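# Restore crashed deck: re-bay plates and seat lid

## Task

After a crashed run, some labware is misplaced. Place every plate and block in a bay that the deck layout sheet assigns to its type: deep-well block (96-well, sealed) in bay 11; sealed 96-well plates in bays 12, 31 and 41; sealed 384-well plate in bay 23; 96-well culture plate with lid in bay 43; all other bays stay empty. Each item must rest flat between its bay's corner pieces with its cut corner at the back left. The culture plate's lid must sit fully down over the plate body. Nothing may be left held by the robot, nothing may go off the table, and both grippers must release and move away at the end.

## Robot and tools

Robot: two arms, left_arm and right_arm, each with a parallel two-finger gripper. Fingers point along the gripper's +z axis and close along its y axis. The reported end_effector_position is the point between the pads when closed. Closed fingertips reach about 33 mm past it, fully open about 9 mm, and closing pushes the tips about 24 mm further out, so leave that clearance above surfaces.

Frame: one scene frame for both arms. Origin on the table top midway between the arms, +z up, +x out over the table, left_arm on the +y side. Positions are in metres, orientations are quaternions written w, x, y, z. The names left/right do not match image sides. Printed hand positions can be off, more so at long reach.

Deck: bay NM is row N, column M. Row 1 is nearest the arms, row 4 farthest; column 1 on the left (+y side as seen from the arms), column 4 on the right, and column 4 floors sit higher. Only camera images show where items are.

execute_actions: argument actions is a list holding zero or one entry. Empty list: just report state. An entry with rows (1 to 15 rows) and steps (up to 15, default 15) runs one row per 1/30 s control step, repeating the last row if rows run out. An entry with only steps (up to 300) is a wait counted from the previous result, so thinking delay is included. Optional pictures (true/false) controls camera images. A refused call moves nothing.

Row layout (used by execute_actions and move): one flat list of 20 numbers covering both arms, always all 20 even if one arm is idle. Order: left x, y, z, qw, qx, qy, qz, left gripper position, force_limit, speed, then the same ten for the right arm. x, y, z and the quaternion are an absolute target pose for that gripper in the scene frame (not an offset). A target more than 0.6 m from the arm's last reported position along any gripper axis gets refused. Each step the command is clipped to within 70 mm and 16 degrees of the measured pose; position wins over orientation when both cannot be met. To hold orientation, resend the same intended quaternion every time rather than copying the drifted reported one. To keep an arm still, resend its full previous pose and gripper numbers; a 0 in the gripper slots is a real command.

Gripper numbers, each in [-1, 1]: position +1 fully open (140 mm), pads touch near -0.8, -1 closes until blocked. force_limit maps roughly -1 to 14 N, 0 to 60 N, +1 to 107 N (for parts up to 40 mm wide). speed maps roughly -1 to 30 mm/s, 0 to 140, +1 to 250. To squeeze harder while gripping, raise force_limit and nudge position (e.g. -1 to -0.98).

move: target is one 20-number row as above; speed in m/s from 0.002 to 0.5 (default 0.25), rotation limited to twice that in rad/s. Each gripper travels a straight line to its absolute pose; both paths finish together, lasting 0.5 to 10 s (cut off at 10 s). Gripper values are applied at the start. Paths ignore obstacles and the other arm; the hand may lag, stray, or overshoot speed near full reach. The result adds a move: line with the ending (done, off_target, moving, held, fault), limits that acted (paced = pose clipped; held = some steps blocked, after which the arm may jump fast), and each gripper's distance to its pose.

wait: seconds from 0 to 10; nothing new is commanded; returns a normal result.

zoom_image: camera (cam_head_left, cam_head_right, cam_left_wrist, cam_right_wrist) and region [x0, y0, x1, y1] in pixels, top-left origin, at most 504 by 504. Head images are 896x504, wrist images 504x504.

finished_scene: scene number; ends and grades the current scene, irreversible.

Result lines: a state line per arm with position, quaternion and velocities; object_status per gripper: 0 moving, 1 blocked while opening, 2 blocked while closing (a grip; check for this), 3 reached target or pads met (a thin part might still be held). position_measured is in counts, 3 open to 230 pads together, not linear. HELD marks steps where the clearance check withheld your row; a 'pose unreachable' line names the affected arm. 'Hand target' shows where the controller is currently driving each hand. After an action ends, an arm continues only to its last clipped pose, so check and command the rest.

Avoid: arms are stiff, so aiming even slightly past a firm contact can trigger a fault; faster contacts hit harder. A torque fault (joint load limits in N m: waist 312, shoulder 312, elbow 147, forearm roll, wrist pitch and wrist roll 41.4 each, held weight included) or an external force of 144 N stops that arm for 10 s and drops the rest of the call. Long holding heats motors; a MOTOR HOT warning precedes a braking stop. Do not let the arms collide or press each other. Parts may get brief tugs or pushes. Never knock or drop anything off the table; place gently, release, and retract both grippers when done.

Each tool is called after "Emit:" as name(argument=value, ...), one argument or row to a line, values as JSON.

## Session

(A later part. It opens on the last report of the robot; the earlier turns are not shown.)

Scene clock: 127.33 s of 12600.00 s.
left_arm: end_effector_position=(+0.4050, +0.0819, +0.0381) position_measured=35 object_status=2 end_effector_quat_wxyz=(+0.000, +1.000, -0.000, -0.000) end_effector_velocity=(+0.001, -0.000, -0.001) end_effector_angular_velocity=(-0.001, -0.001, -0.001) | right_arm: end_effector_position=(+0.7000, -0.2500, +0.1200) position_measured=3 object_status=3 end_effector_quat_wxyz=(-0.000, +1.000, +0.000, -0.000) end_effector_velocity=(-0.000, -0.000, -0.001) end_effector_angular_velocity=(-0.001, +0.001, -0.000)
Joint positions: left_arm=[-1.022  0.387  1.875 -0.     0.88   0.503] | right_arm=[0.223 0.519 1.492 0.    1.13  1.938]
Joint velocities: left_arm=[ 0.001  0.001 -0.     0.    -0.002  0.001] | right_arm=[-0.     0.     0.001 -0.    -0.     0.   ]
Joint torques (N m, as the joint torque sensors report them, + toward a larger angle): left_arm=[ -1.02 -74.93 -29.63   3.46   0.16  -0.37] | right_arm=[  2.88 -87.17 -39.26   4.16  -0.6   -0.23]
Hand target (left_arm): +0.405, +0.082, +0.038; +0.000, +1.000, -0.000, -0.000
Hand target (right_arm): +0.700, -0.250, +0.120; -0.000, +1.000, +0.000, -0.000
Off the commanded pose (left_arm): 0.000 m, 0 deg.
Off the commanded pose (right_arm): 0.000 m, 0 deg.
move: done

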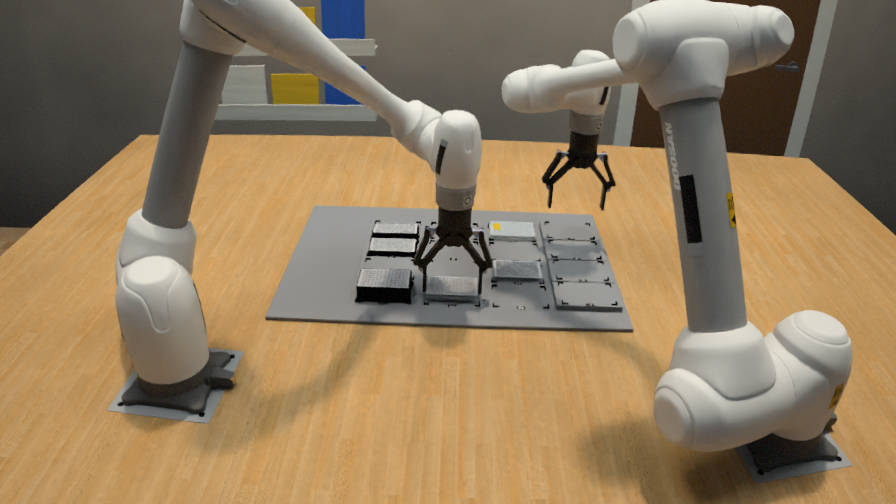

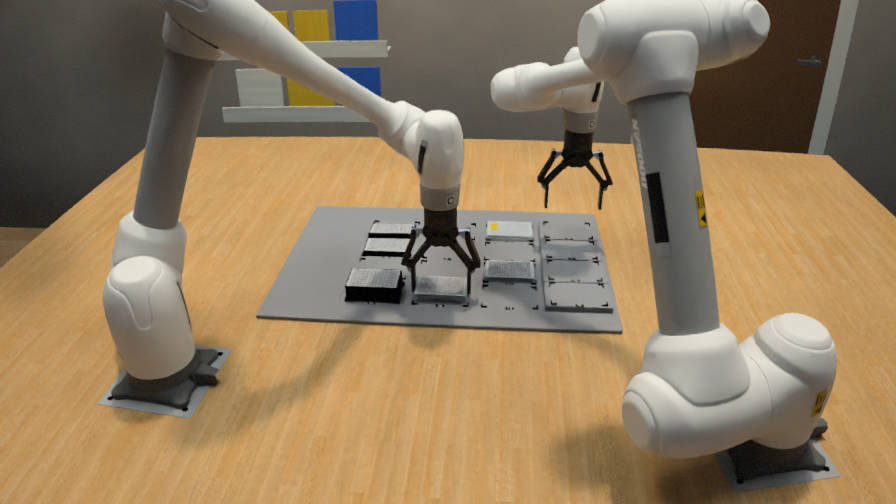

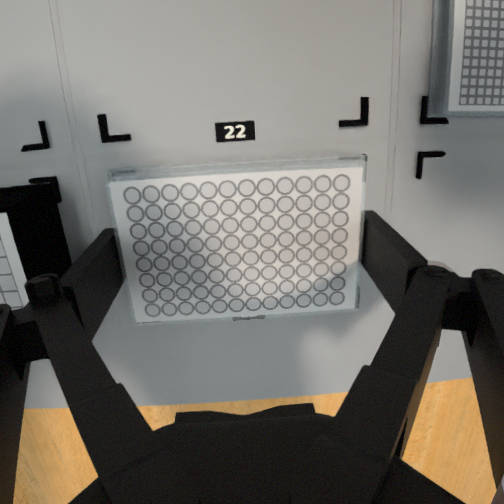

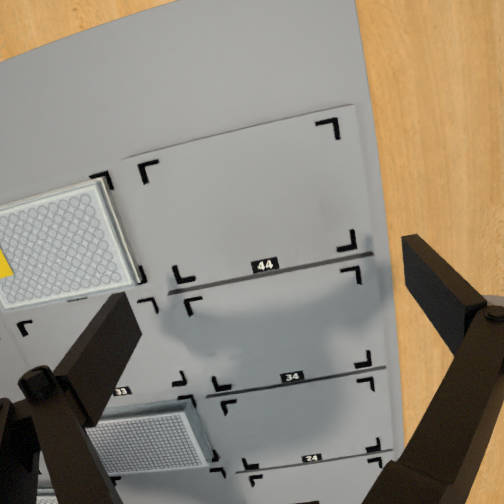

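Emit:
move(
  target=[0.401,0.0815,0.0345,0,1,0,0,0.48,0,-1,0.7,-0.25,0.12,0,1,0,0,1,-0.5,-1],
  speed=0.01,
)

Emit:
zoom_image(
  camera="cam_left_wrist",
  region=[80,80,400,340],
)

Scene clock: 132.07 s of 12600.00 s.
left_arm: end_effector_position=(+0.4010, +0.0815, +0.0345) position_measured=35 object_status=2 end_effector_quat_wxyz=(+0.000, +1.000, -0.000, -0.000) end_effector_velocity=(-0.000, -0.001, -0.000) end_effector_angular_velocity=(-0.001, -0.000, +0.001) | right_arm: end_effector_position=(+0.7000, -0.2500, +0.1200) position_measured=3 object_status=3 end_effector_quat_wxyz=(-0.000, +1.000, -0.000, -0.000) end_effector_velocity=(-0.000, +0.000, +0.000) end_effector_angular_velocity=(+0.001, -0.000, -0.000)
Joint positions: left_arm=[-1.028  0.388  1.881 -0.     0.873  0.497] | right_arm=[0.223 0.519 1.492 0.    1.13  1.939]
Joint velocities: left_arm=[-0.001  0.001  0.    -0.    -0.001 -0.001] | right_arm=[ 0. -0. -0.  0. -0.  0.]
Joint torques (N m, as the joint torque sensors report them, + toward a larger angle): left_arm=[ -1.5  -75.94 -28.98   3.52   0.25  -0.45] | right_arm=[  1.69 -90.16 -38.45   4.61  -0.75  -0.16]
Hand target (left_arm): +0.401, +0.081, +0.034; +0.000, +1.000, -0.000, -0.000
Hand target (right_arm): +0.700, -0.250, +0.120; -0.000, +1.000, +0.000, +0.000
Off the commanded pose (left_arm): 0.000 m, 0 deg.
Off the commanded pose (right_arm): 0.000 m, 0 deg.
After step 90, 0.97 s passed at rest.
move: done

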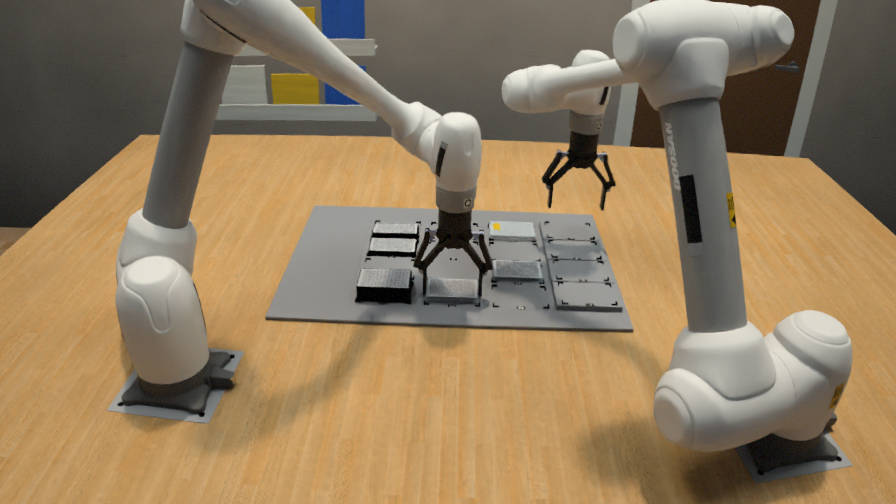

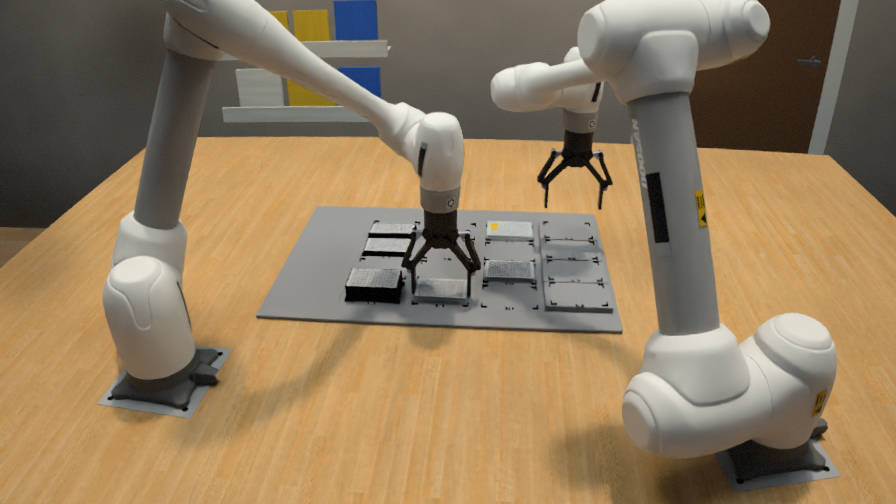

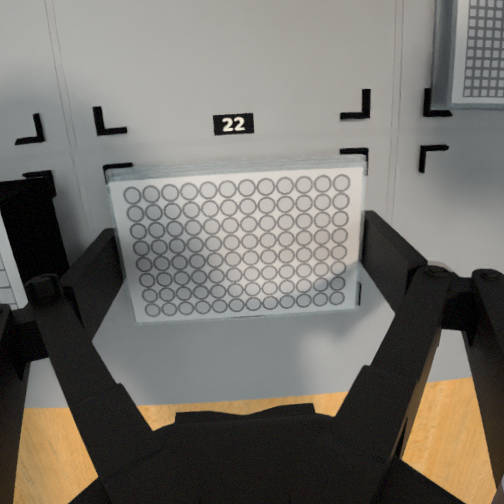

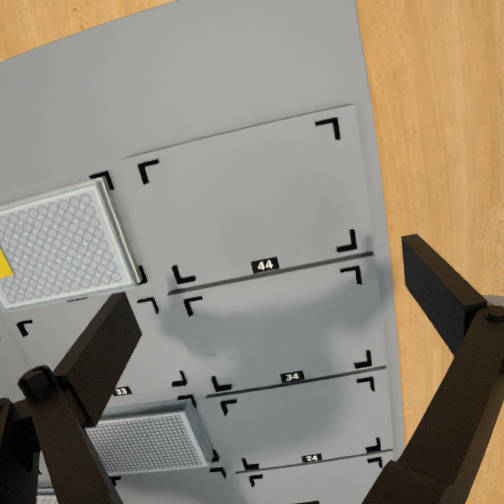

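Region (80, 80, 400, 340) of cam_left_wrist's 504x504 image, scaled by 1.575, with more detail than that image has; it fills the top 410 rows of this view, and the rest is white.

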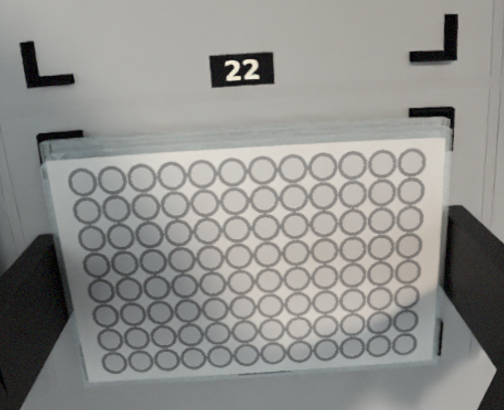

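Emit:
move(
  target=[0.400,0.081,0.032,0,1,0.002,0,0.48,0,-1,0.7,-0.25,0.12,0,1,0,0,1,-0.5,-1],
  speed=0.005,
)

Emit:
zoom_image(
  camera="cam_left_wrist",
  region=[80,80,400,340],
)

Scene clock: 135.80 s of 12600.00 s.
left_arm: end_effector_position=(+0.4000, +0.0810, +0.0320) position_measured=35 object_status=2 end_effector_quat_wxyz=(+0.000, +1.000, +0.002, -0.000) end_effector_velocity=(-0.000, -0.001, -0.000) end_effector_angular_velocity=(-0.002, +0.001, +0.002) | right_arm: end_effector_position=(+0.7000, -0.2500, +0.1200) position_measured=3 object_status=3 end_effector_quat_wxyz=(-0.000, +1.000, -0.000, -0.000) end_effector_velocity=(+0.000, +0.000, -0.000) end_effector_angular_velocity=(-0.002, -0.000, +0.002)
Joint positions: left_arm=[-1.03   0.391  1.883 -0.     0.868  0.492] | right_arm=[0.223 0.519 1.492 0.    1.13  1.939]
Joint velocities: left_arm=[-0.     0.     0.    -0.002 -0.002 -0.001] | right_arm=[ 0.001  0.001 -0.001 -0.002 -0.    -0.   ]
Joint torques (N m, as the joint torque sensors report them, + toward a larger angle): left_arm=[ -1.17 -76.51 -29.28   3.43   0.31  -0.44] | right_arm=[  1.53 -89.57 -38.64   3.69   0.2   -0.29]
Hand target (left_arm): +0.400, +0.081, +0.032; +0.000, +1.000, +0.002, -0.000
Hand target (right_arm): +0.700, -0.250, +0.120; -0.000, +1.000, +0.000, +0.000
Off the commanded pose (left_arm): 0.000 m, 0 deg.
Off the commanded pose (right_arm): 0.000 m, 0 deg.
move: done

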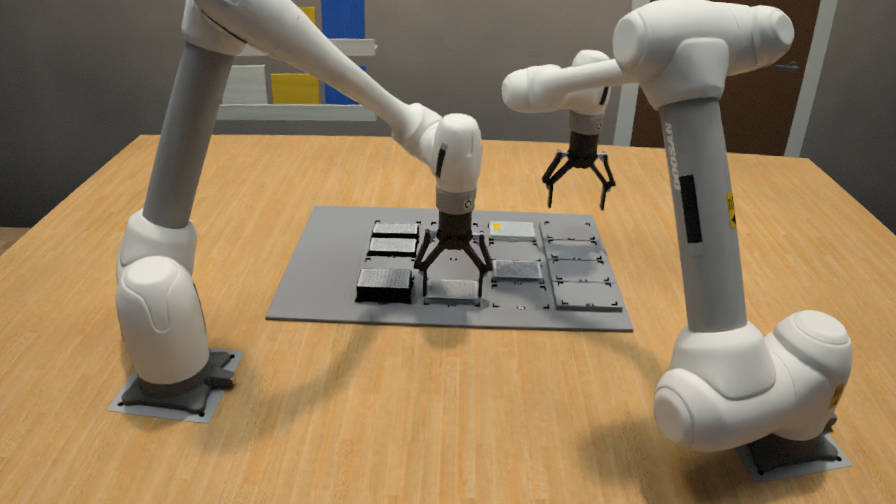

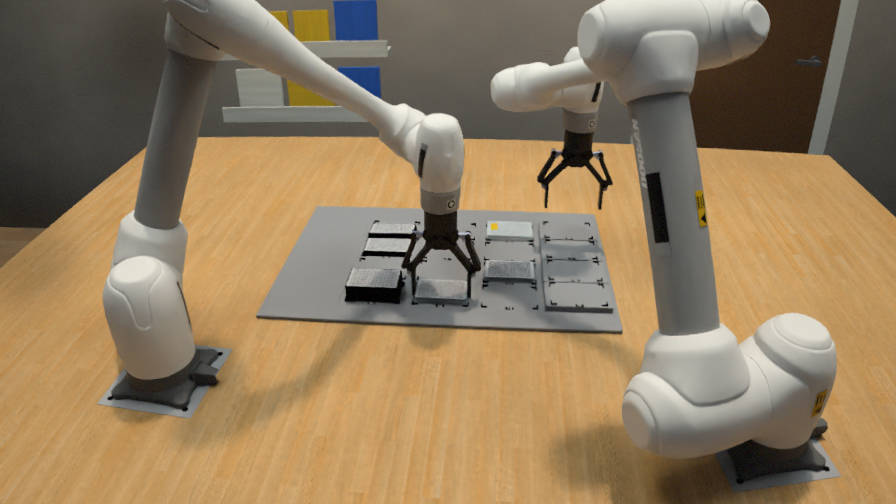

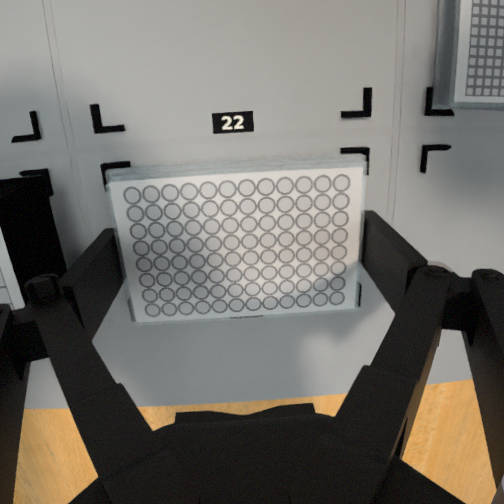

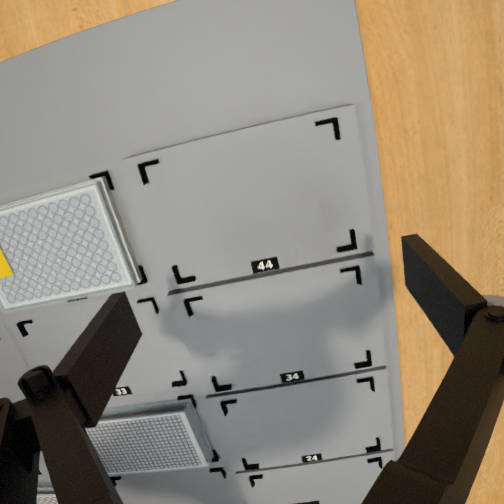

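Region (80, 80, 400, 340) of cam_left_wrist's 504x504 image, scaled by 1.575, with more detail than that image has; it fills the top 410 rows of this view, and the rest is white.

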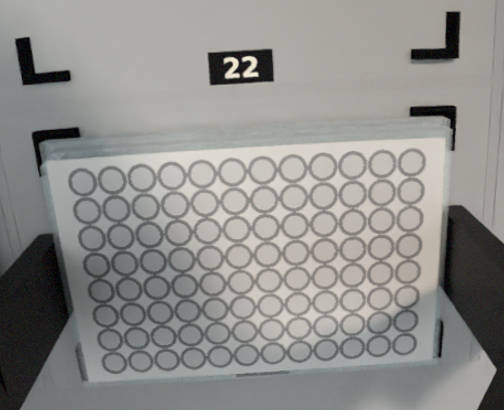

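Emit:
move(
  target=[0.400,0.0812,0.0295,0,1,0.002,0,0.48,0,-1,0.7,-0.25,0.12,0,1,0,0,1,-0.5,-1],
  speed=0.005,
)

Emit:
zoom_image(
  camera="cam_left_wrist",
  region=[80,80,400,340],
)

Scene clock: 140.33 s of 12600.00 s.
left_arm: end_effector_position=(+0.3999, +0.0811, +0.0295) position_measured=35 object_status=2 end_effector_quat_wxyz=(+0.000, +1.000, +0.002, -0.000) end_effector_velocity=(+0.001, +0.000, -0.000) end_effector_angular_velocity=(-0.000, +0.000, +0.001) | right_arm: end_effector_position=(+0.7000, -0.2500, +0.1200) position_measured=3 object_status=3 end_effector_quat_wxyz=(-0.000, +1.000, -0.000, -0.000) end_effector_velocity=(-0.000, -0.001, -0.000) end_effector_angular_velocity=(-0.001, +0.001, -0.001)
Joint positions: left_arm=[-1.03   0.393  1.885 -0.     0.864  0.492] | right_arm=[0.223 0.519 1.492 0.    1.13  1.939]
Joint velocities: left_arm=[ 0.001  0.    -0.    -0.    -0.    -0.   ] | right_arm=[-0.001 -0.     0.001 -0.001  0.    -0.   ]
Joint torques (N m, as the joint torque sensors report them, + toward a larger angle): left_arm=[ -1.92 -76.44 -28.61   3.96   0.27  -0.2 ] | right_arm=[  0.98 -87.18 -38.76   4.27  -0.16  -0.18]
Hand target (left_arm): +0.400, +0.081, +0.029; +0.000, +1.000, +0.002, -0.000
Hand target (right_arm): +0.700, -0.250, +0.120; -0.000, +1.000, +0.000, +0.000
Off the commanded pose (left_arm): 0.000 m, 0 deg.
Off the commanded pose (right_arm): 0.000 m, 0 deg.
After step 90, 0.80 s passed at rest.
move: done

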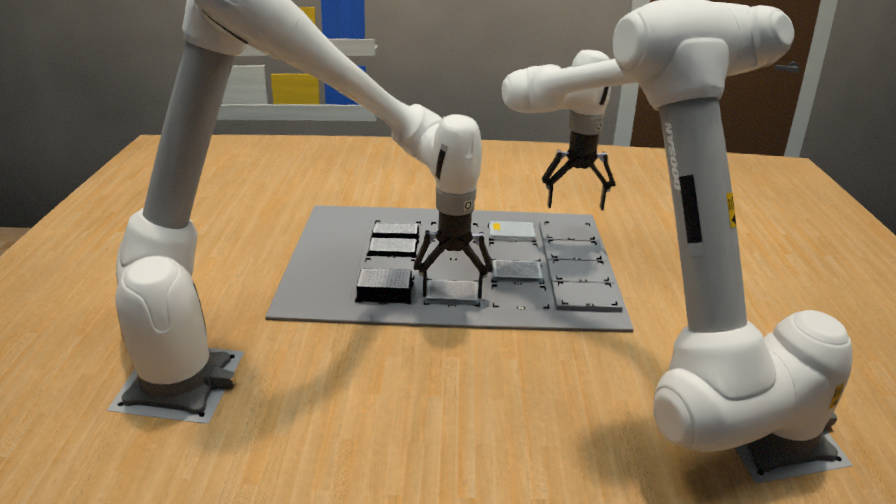

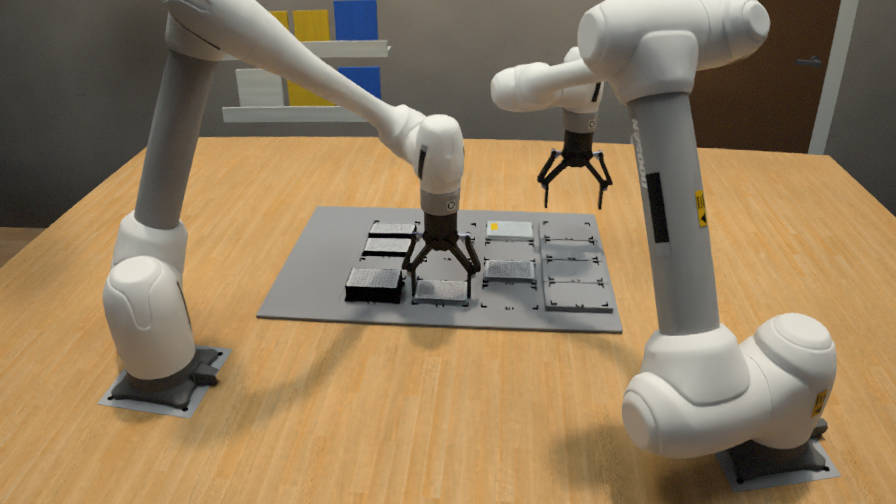

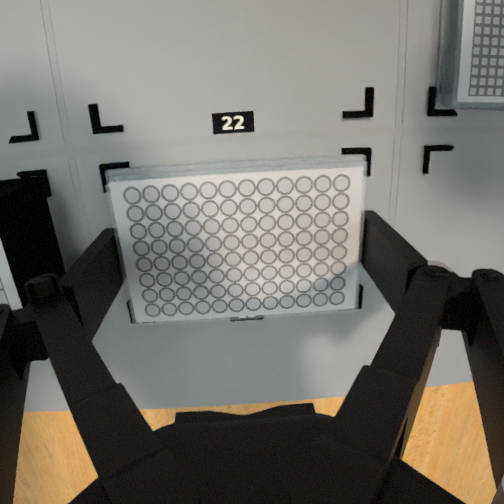

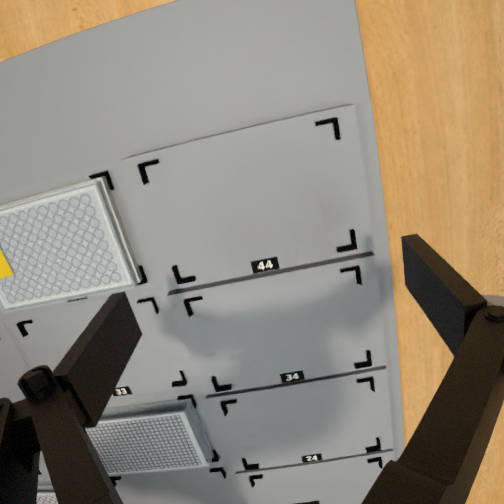

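Region (80, 80, 400, 340) of cam_left_wrist's 504x504 image, scaled by 1.575, with more detail than that image has; it fills the top 410 rows of this view, and the rest is white.

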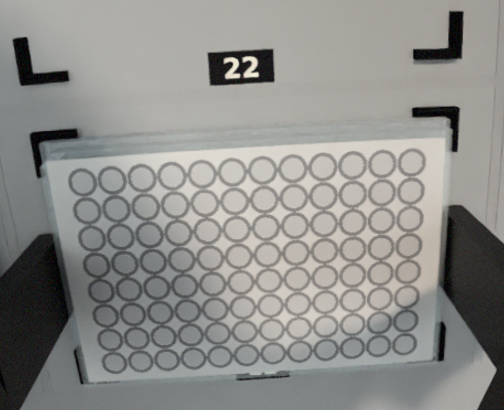

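Emit:
execute_actions(
  actions=[
    {"rows":[[0.3997,0.0812,0.0285,0,1,0.002,0,0.48,0,-1,0.7,-0.25,0.12,0,1,0,0,1,-0.5,-1],[0.3997,0.0812,0.0275,0,1,0.002,0,0.48,0,-1,0.7,-0.25,0.12,0,1,0,0,1,-0.5,-1]],"steps":12},
  ],
  pictures=false,
)

Emit:
execute_actions(
  actions=[
    {"rows":[[0.3997,0.0812,0.0275,0,1,0.002,0,1,0,-1,0.7,-0.25,0.12,0,1,0,0,1,-0.5,-1]],"steps":15},
  ],
  pictures=false,
)

Emit:
move(
  target=[0.400,0.0812,0.08,0,1,0.002,0,1,0,-1,0.65,-0.25,0.12,0,1,0,0,1,-0.5,-1],
  speed=0.1,
)

Emit:
move(
  target=[0.685,0.245,0.075,0,1,0,0,1,0,-1,0.51,-0.13,0.09,0,1,0,0,1,-0.5,-1],
)

Scene clock: 151.07 s of 12600.00 s.
left_arm: end_effector_position=(+0.3998, +0.0812, +0.0276) position_measured=35 object_status=2 end_effector_quat_wxyz=(+0.000, +1.000, +0.002, +0.000) end_effector_velocity=(+0.000, +0.000, -0.000) end_effector_angular_velocity=(+0.001, +0.000, -0.001) | right_arm: end_effector_position=(+0.7000, -0.2500, +0.1200) position_measured=3 object_status=3 end_effector_quat_wxyz=(-0.000, +1.000, -0.000, -0.000) end_effector_velocity=(+0.000, +0.001, +0.001) end_effector_angular_velocity=(+0.000, -0.002, +0.001)
Joint positions: left_arm=[-1.03   0.395  1.886  0.     0.86   0.491] | right_arm=[0.223 0.519 1.492 0.    1.13  1.939]
Joint velocities: left_arm=[0.    0.001 0.    0.    0.    0.001] | right_arm=[ 0.001 -0.001 -0.001 -0.     0.    -0.   ]
Joint torques (N m, as the joint torque sensors report them, + toward a larger angle): left_arm=[ -4.28 -32.97  -7.74   2.35  -3.    -0.09] | right_arm=[  6.47 -87.09 -37.37   4.04  -0.58  -0.31]
Hand target (left_arm): +0.400, +0.081, +0.027; +0.000, +1.000, +0.002, -0.000
Hand target (right_arm): +0.700, -0.250, +0.120; -0.000, +1.000, +0.000, +0.000
Off the commanded pose (left_arm): 0.000 m, 0 deg.
Off the commanded pose (right_arm): 0.000 m, 0 deg.
Steps of this call (steps 1 to 90: nothing new was sent; then 7.33 s passed at rest; steps 91 to 102: all 12 steps of this action). Readings (end_effector_position | what the end effector reports):
91: left_arm (+0.4000, +0.0812, +0.0295) | right_arm (+0.7000, -0.2500, +0.1200) | left_arm position_measured=35 object_status=2 | right_arm position_measured=3 object_status=3
92: left_arm (+0.4000, +0.0812, +0.0291) | right_arm (+0.7000, -0.2500, +0.1200) | left_arm position_measured=35 object_status=2 | right_arm position_measured=3 object_status=3
94: left_arm (+0.4000, +0.0812, +0.0284) | right_arm (+0.7000, -0.2500, +0.1200) | left_arm position_measured=35 object_status=2 | right_arm position_measured=3 object_status=3
98: left_arm (+0.3999, +0.0812, +0.0278) | right_arm (+0.7000, -0.2500, +0.1200) | left_arm position_measured=35 object_status=2 | right_arm position_measured=3 object_status=3
102: the state above

Scene clock: 151.57 s of 12600.00 s.
left_arm: end_effector_position=(+0.3997, +0.0812, +0.0275) position_measured=13 object_status=0 end_effector_quat_wxyz=(-0.000, +1.000, +0.002, +0.000) end_effector_velocity=(+0.000, -0.000, +0.001) end_effector_angular_velocity=(-0.001, -0.001, +0.000) | right_arm: end_effector_position=(+0.7000, -0.2500, +0.1200) position_measured=3 object_status=3 end_effector_quat_wxyz=(-0.000, +1.000, -0.000, -0.000) end_effector_velocity=(-0.000, -0.000, -0.001) end_effector_angular_velocity=(-0.001, +0.000, +0.001)
Joint positions: left_arm=[-1.03   0.395  1.886  0.     0.86   0.491] | right_arm=[0.223 0.519 1.492 0.    1.13  1.939]
Joint velocities: left_arm=[ 0. -0. -0.  0. -0. -0.] | right_arm=[ 0.     0.     0.    -0.001  0.    -0.   ]
Joint torques (N m, as the joint torque sensors report them, + toward a larger angle): left_arm=[ -1.04 -77.24 -27.81   3.46   0.3   -0.39] | right_arm=[ -0.12 -89.01 -39.52   4.27  -0.26  -0.06]
Hand target (left_arm): +0.400, +0.081, +0.027; +0.000, +1.000, +0.002, -0.000
Hand target (right_arm): +0.700, -0.250, +0.120; -0.000, +1.000, +0.000, +0.000
Off the commanded pose (left_arm): 0.000 m, 0 deg.
Off the commanded pose (right_arm): 0.000 m, 0 deg.
Steps of this call (steps 1 to 15: all 15 steps of this action). Readings (end_effector_position | what the end effector reports):
1: left_arm (+0.3998, +0.0812, +0.0276) | right_arm (+0.7000, -0.2500, +0.1200) | left_arm position_measured=35 object_status=0 | right_arm position_measured=3 object_status=3
2: left_arm (+0.3997, +0.0812, +0.0275) | right_arm (+0.7000, -0.2500, +0.1200) | left_arm position_measured=35 object_status=0 | right_arm position_measured=3 object_status=3
4: left_arm (+0.3997, +0.0813, +0.0273) | right_arm (+0.7000, -0.2500, +0.1200) | left_arm position_measured=31 object_status=0 | right_arm position_measured=3 object_status=3
8: left_arm (+0.3996, +0.0814, +0.0271) | right_arm (+0.7000, -0.2500, +0.1200) | left_arm position_measured=25 object_status=0 | right_arm position_measured=3 object_status=3
15: the state above

Scene clock: 152.80 s of 12600.00 s.
left_arm: end_effector_position=(+0.4000, +0.0813, +0.0799) position_measured=3 object_status=3 end_effector_quat_wxyz=(-0.000, +1.000, +0.002, +0.000) end_effector_velocity=(-0.000, +0.000, +0.001) end_effector_angular_velocity=(+0.000, +0.001, -0.000) | right_arm: end_effector_position=(+0.6501, -0.2501, +0.1200) position_measured=3 object_status=3 end_effector_quat_wxyz=(-0.000, +1.000, +0.000, -0.000) end_effector_velocity=(-0.001, +0.000, +0.000) end_effector_angular_velocity=(+0.001, -0.000, -0.000)
Joint positions: left_arm=[-1.029  0.341  1.849  0.     0.952  0.491] | right_arm=[0.247 0.453 1.596 0.    1.092 1.962]
Joint velocities: left_arm=[ 0.    -0.001 -0.001 -0.001  0.003  0.001] | right_arm=[ 0.001 -0.001  0.002  0.001 -0.001  0.001]
Joint torques (N m, as the joint torque sensors report them, + toward a larger angle): left_arm=[ -0.77 -73.91 -30.45   3.75   0.58  -0.23] | right_arm=[ -0.59 -81.98 -38.61   4.05  -0.13  -0.56]
Hand target (left_arm): +0.400, +0.081, +0.080; -0.000, +1.000, +0.002, +0.000
Hand target (right_arm): +0.650, -0.250, +0.120; -0.000, +1.000, +0.000, +0.000
Off the commanded pose (left_arm): 0.000 m, 0 deg.
Off the commanded pose (right_arm): 0.000 m, 0 deg.
move: done

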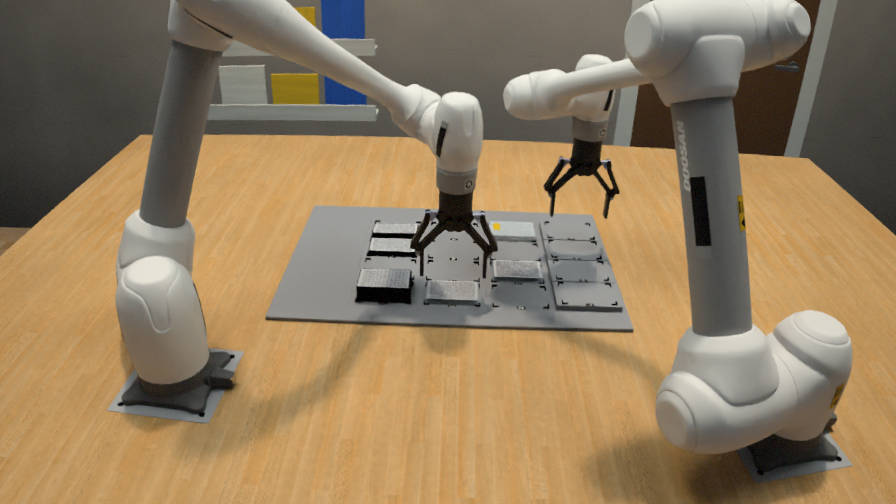

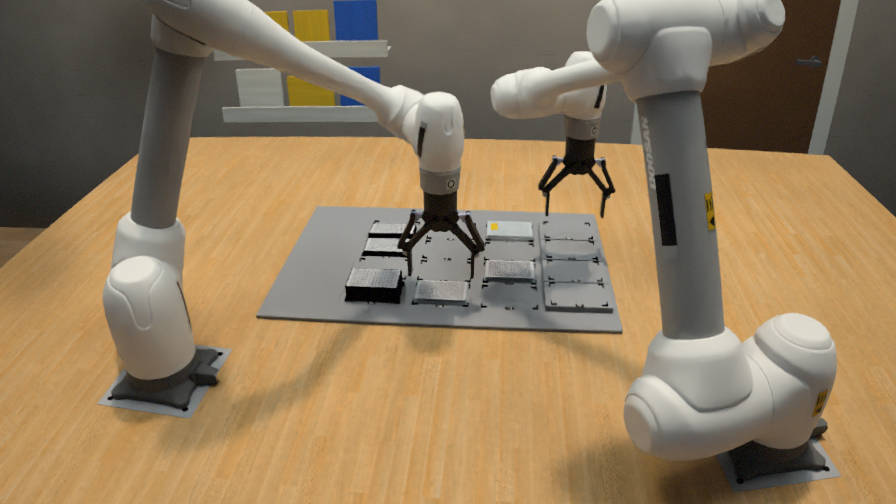

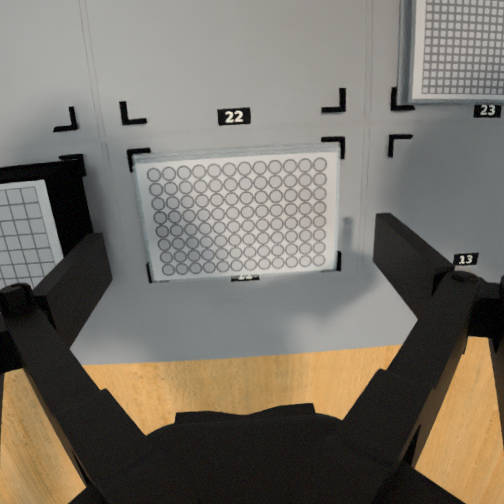

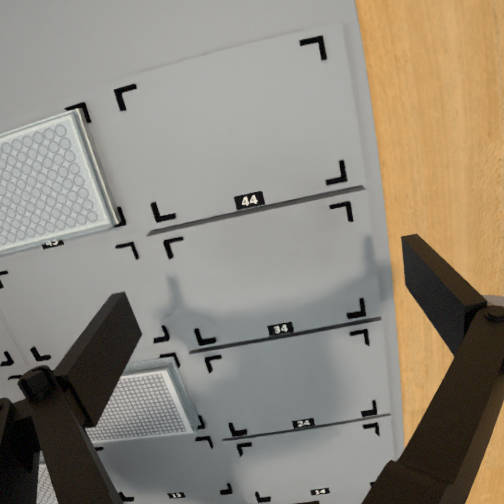

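Scene clock: 154.57 s of 12600.00 s.
left_arm: end_effector_position=(+0.6851, +0.2452, +0.0751) position_measured=3 object_status=3 end_effector_quat_wxyz=(-0.001, +1.000, -0.000, +0.000) end_effector_velocity=(+0.001, +0.001, +0.000) end_effector_angular_velocity=(-0.001, +0.001, +0.002) | right_arm: end_effector_position=(+0.5099, -0.1302, +0.0901) position_measured=3 object_status=3 end_effector_quat_wxyz=(-0.000, +1.000, +0.000, +0.000) end_effector_velocity=(-0.000, +0.001, +0.000) end_effector_angular_velocity=(-0.000, -0.001, +0.001)
Joint positions: left_arm=[-0.569  0.461  1.677  0.002  1.004  0.955] | right_arm=[0.481 0.398 1.742 0.    1.001 2.196]
Joint velocities: left_arm=[ 0.002  0.001 -0.002 -0.002  0.001  0.001] | right_arm=[ 0.002  0.    -0.    -0.001 -0.     0.001]
Joint torques (N m, as the joint torque sensors report them, + toward a larger angle): left_arm=[  1.33 -84.55 -31.19   3.9    0.54   0.01] | right_arm=[ -1.19 -70.49 -35.32   4.04  -0.34  -0.4 ]
Hand target (left_arm): +0.685, +0.245, +0.075; -0.001, +1.000, +0.000, +0.000
Hand target (right_arm): +0.510, -0.130, +0.090; -0.000, +1.000, +0.000, +0.000
Off the commanded pose (left_arm): 0.000 m, 0 deg.
Off the commanded pose (right_arm): 0.000 m, 0 deg.
move: done

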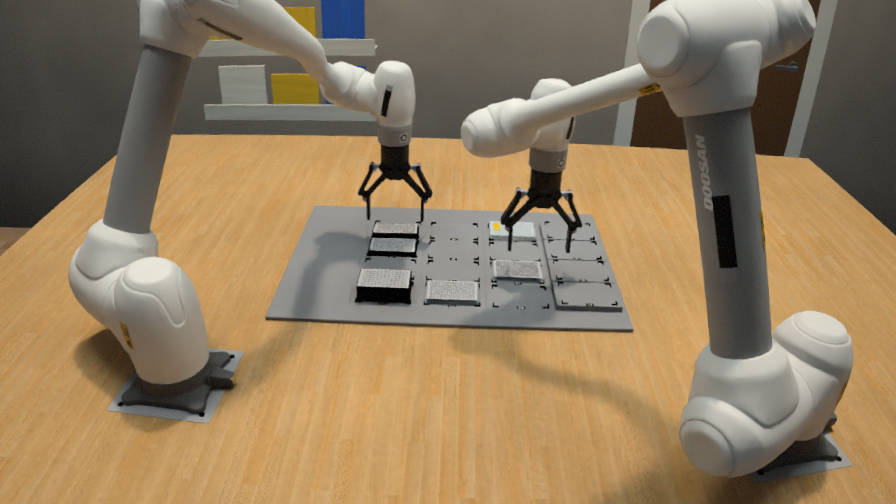

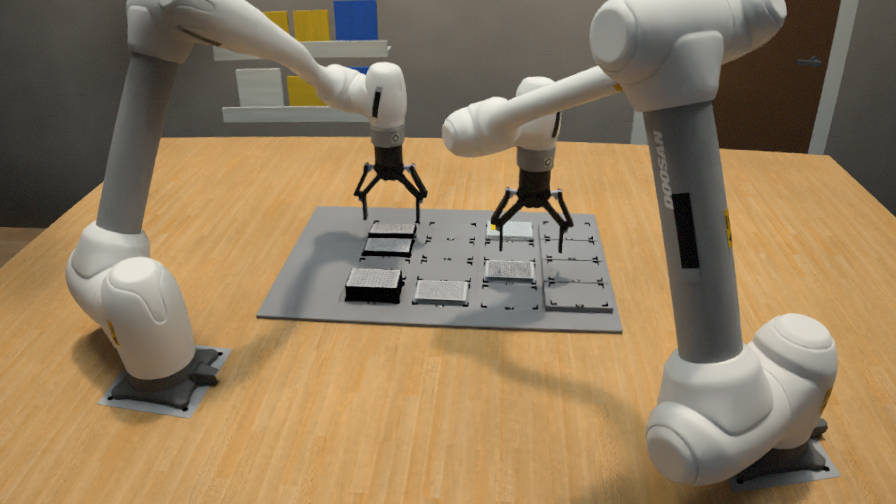

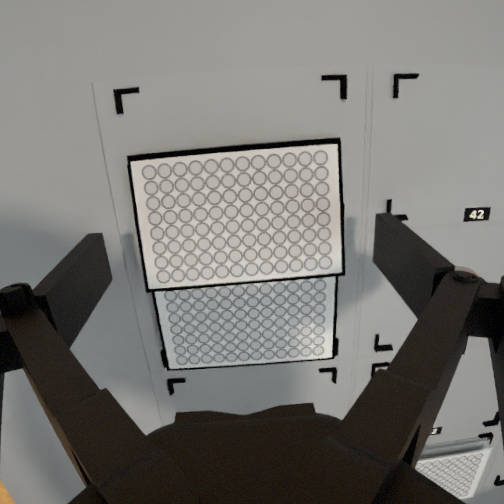

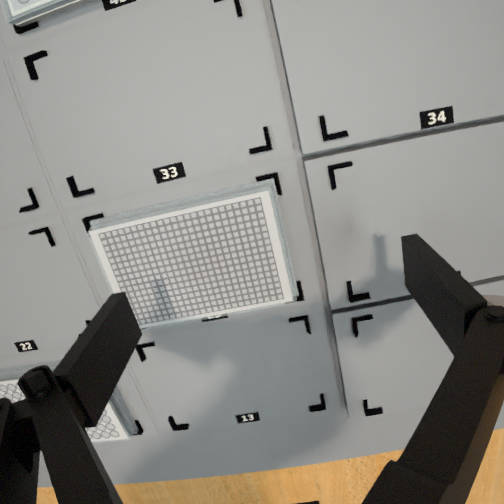

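Emit:
move(
  target=[0.689,0.244,0.040,0,0.995,0.01,-0.096,1,0,-1,0.51,-0.2,0.12,0,1,0,0,1,-0.5,-1],
  speed=0.07,
)

Scene clock: 160.80 s of 12600.00 s.
left_arm: end_effector_position=(+0.6890, +0.2441, +0.0399) position_measured=3 object_status=3 end_effector_quat_wxyz=(-0.000, +0.995, +0.010, -0.096) end_effector_velocity=(-0.000, -0.000, -0.001) end_effector_angular_velocity=(-0.001, +0.003, +0.001) | right_arm: end_effector_position=(+0.5101, -0.2000, +0.1200) position_measured=3 object_status=3 end_effector_quat_wxyz=(+0.000, +1.000, +0.000, -0.000) end_effector_velocity=(+0.000, -0.001, +0.001) end_effector_angular_velocity=(+0.001, -0.000, -0.001)
Joint positions: left_arm=[-0.521  0.576  1.575 -0.114  1.155  1.039] | right_arm=[ 0.397  0.315  1.801 -0.     1.026  2.112]
Joint velocities: left_arm=[ 0.001  0.002 -0.001 -0.003  0.001  0.002] | right_arm=[-0.002 -0.002  0.     0.001  0.001 -0.001]
Joint torques (N m, as the joint torque sensors report them, + toward a larger angle): left_arm=[ -2.19 -94.64 -31.48   3.66   0.59  -0.28] | right_arm=[ -1.93 -66.46 -35.65   3.84  -0.13  -0.59]
Hand target (left_arm): +0.689, +0.244, +0.040; -0.000, +0.995, +0.010, -0.096
Hand target (right_arm): +0.510, -0.200, +0.120; +0.000, +1.000, -0.000, -0.000
Off the commanded pose (left_arm): 0.000 m, 0 deg.
Off the commanded pose (right_arm): 0.000 m, 0 deg.
After step 90, 1.53 s passed at rest.
move: done

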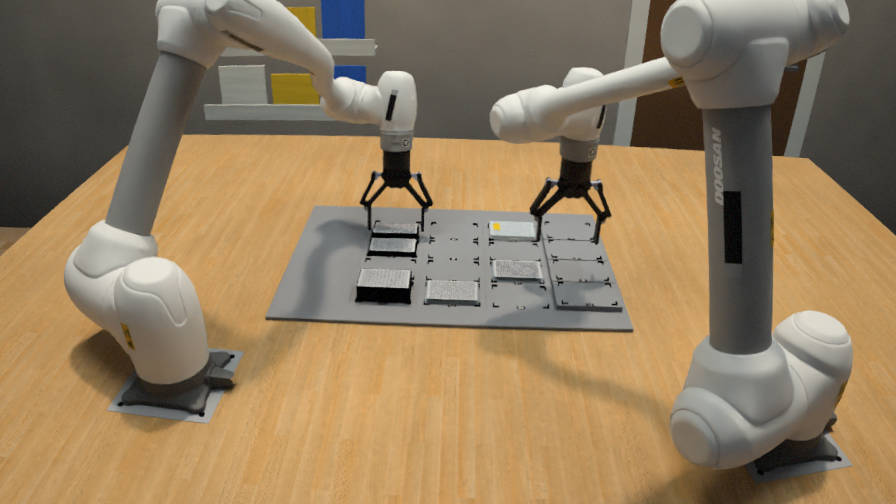

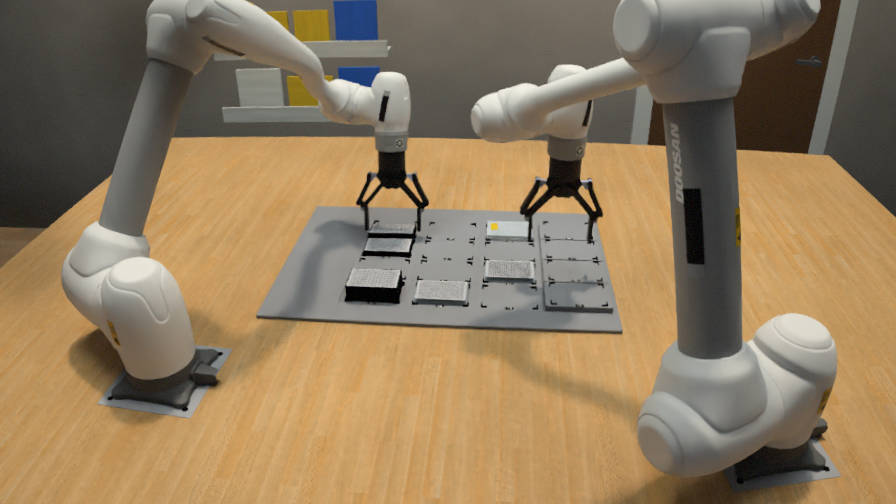

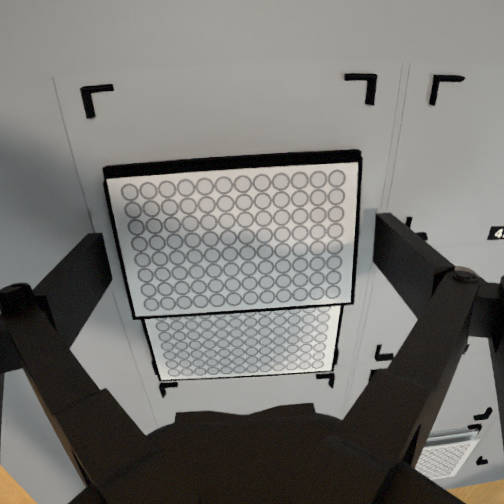

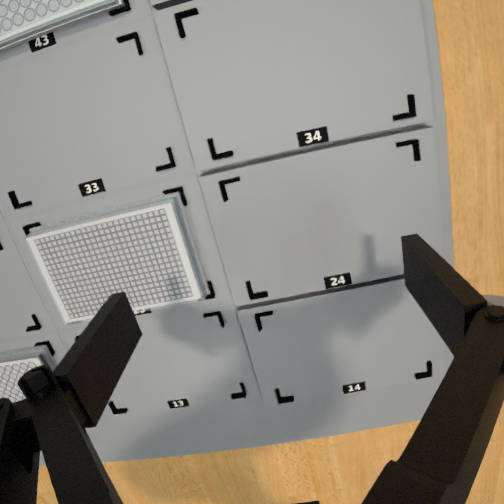

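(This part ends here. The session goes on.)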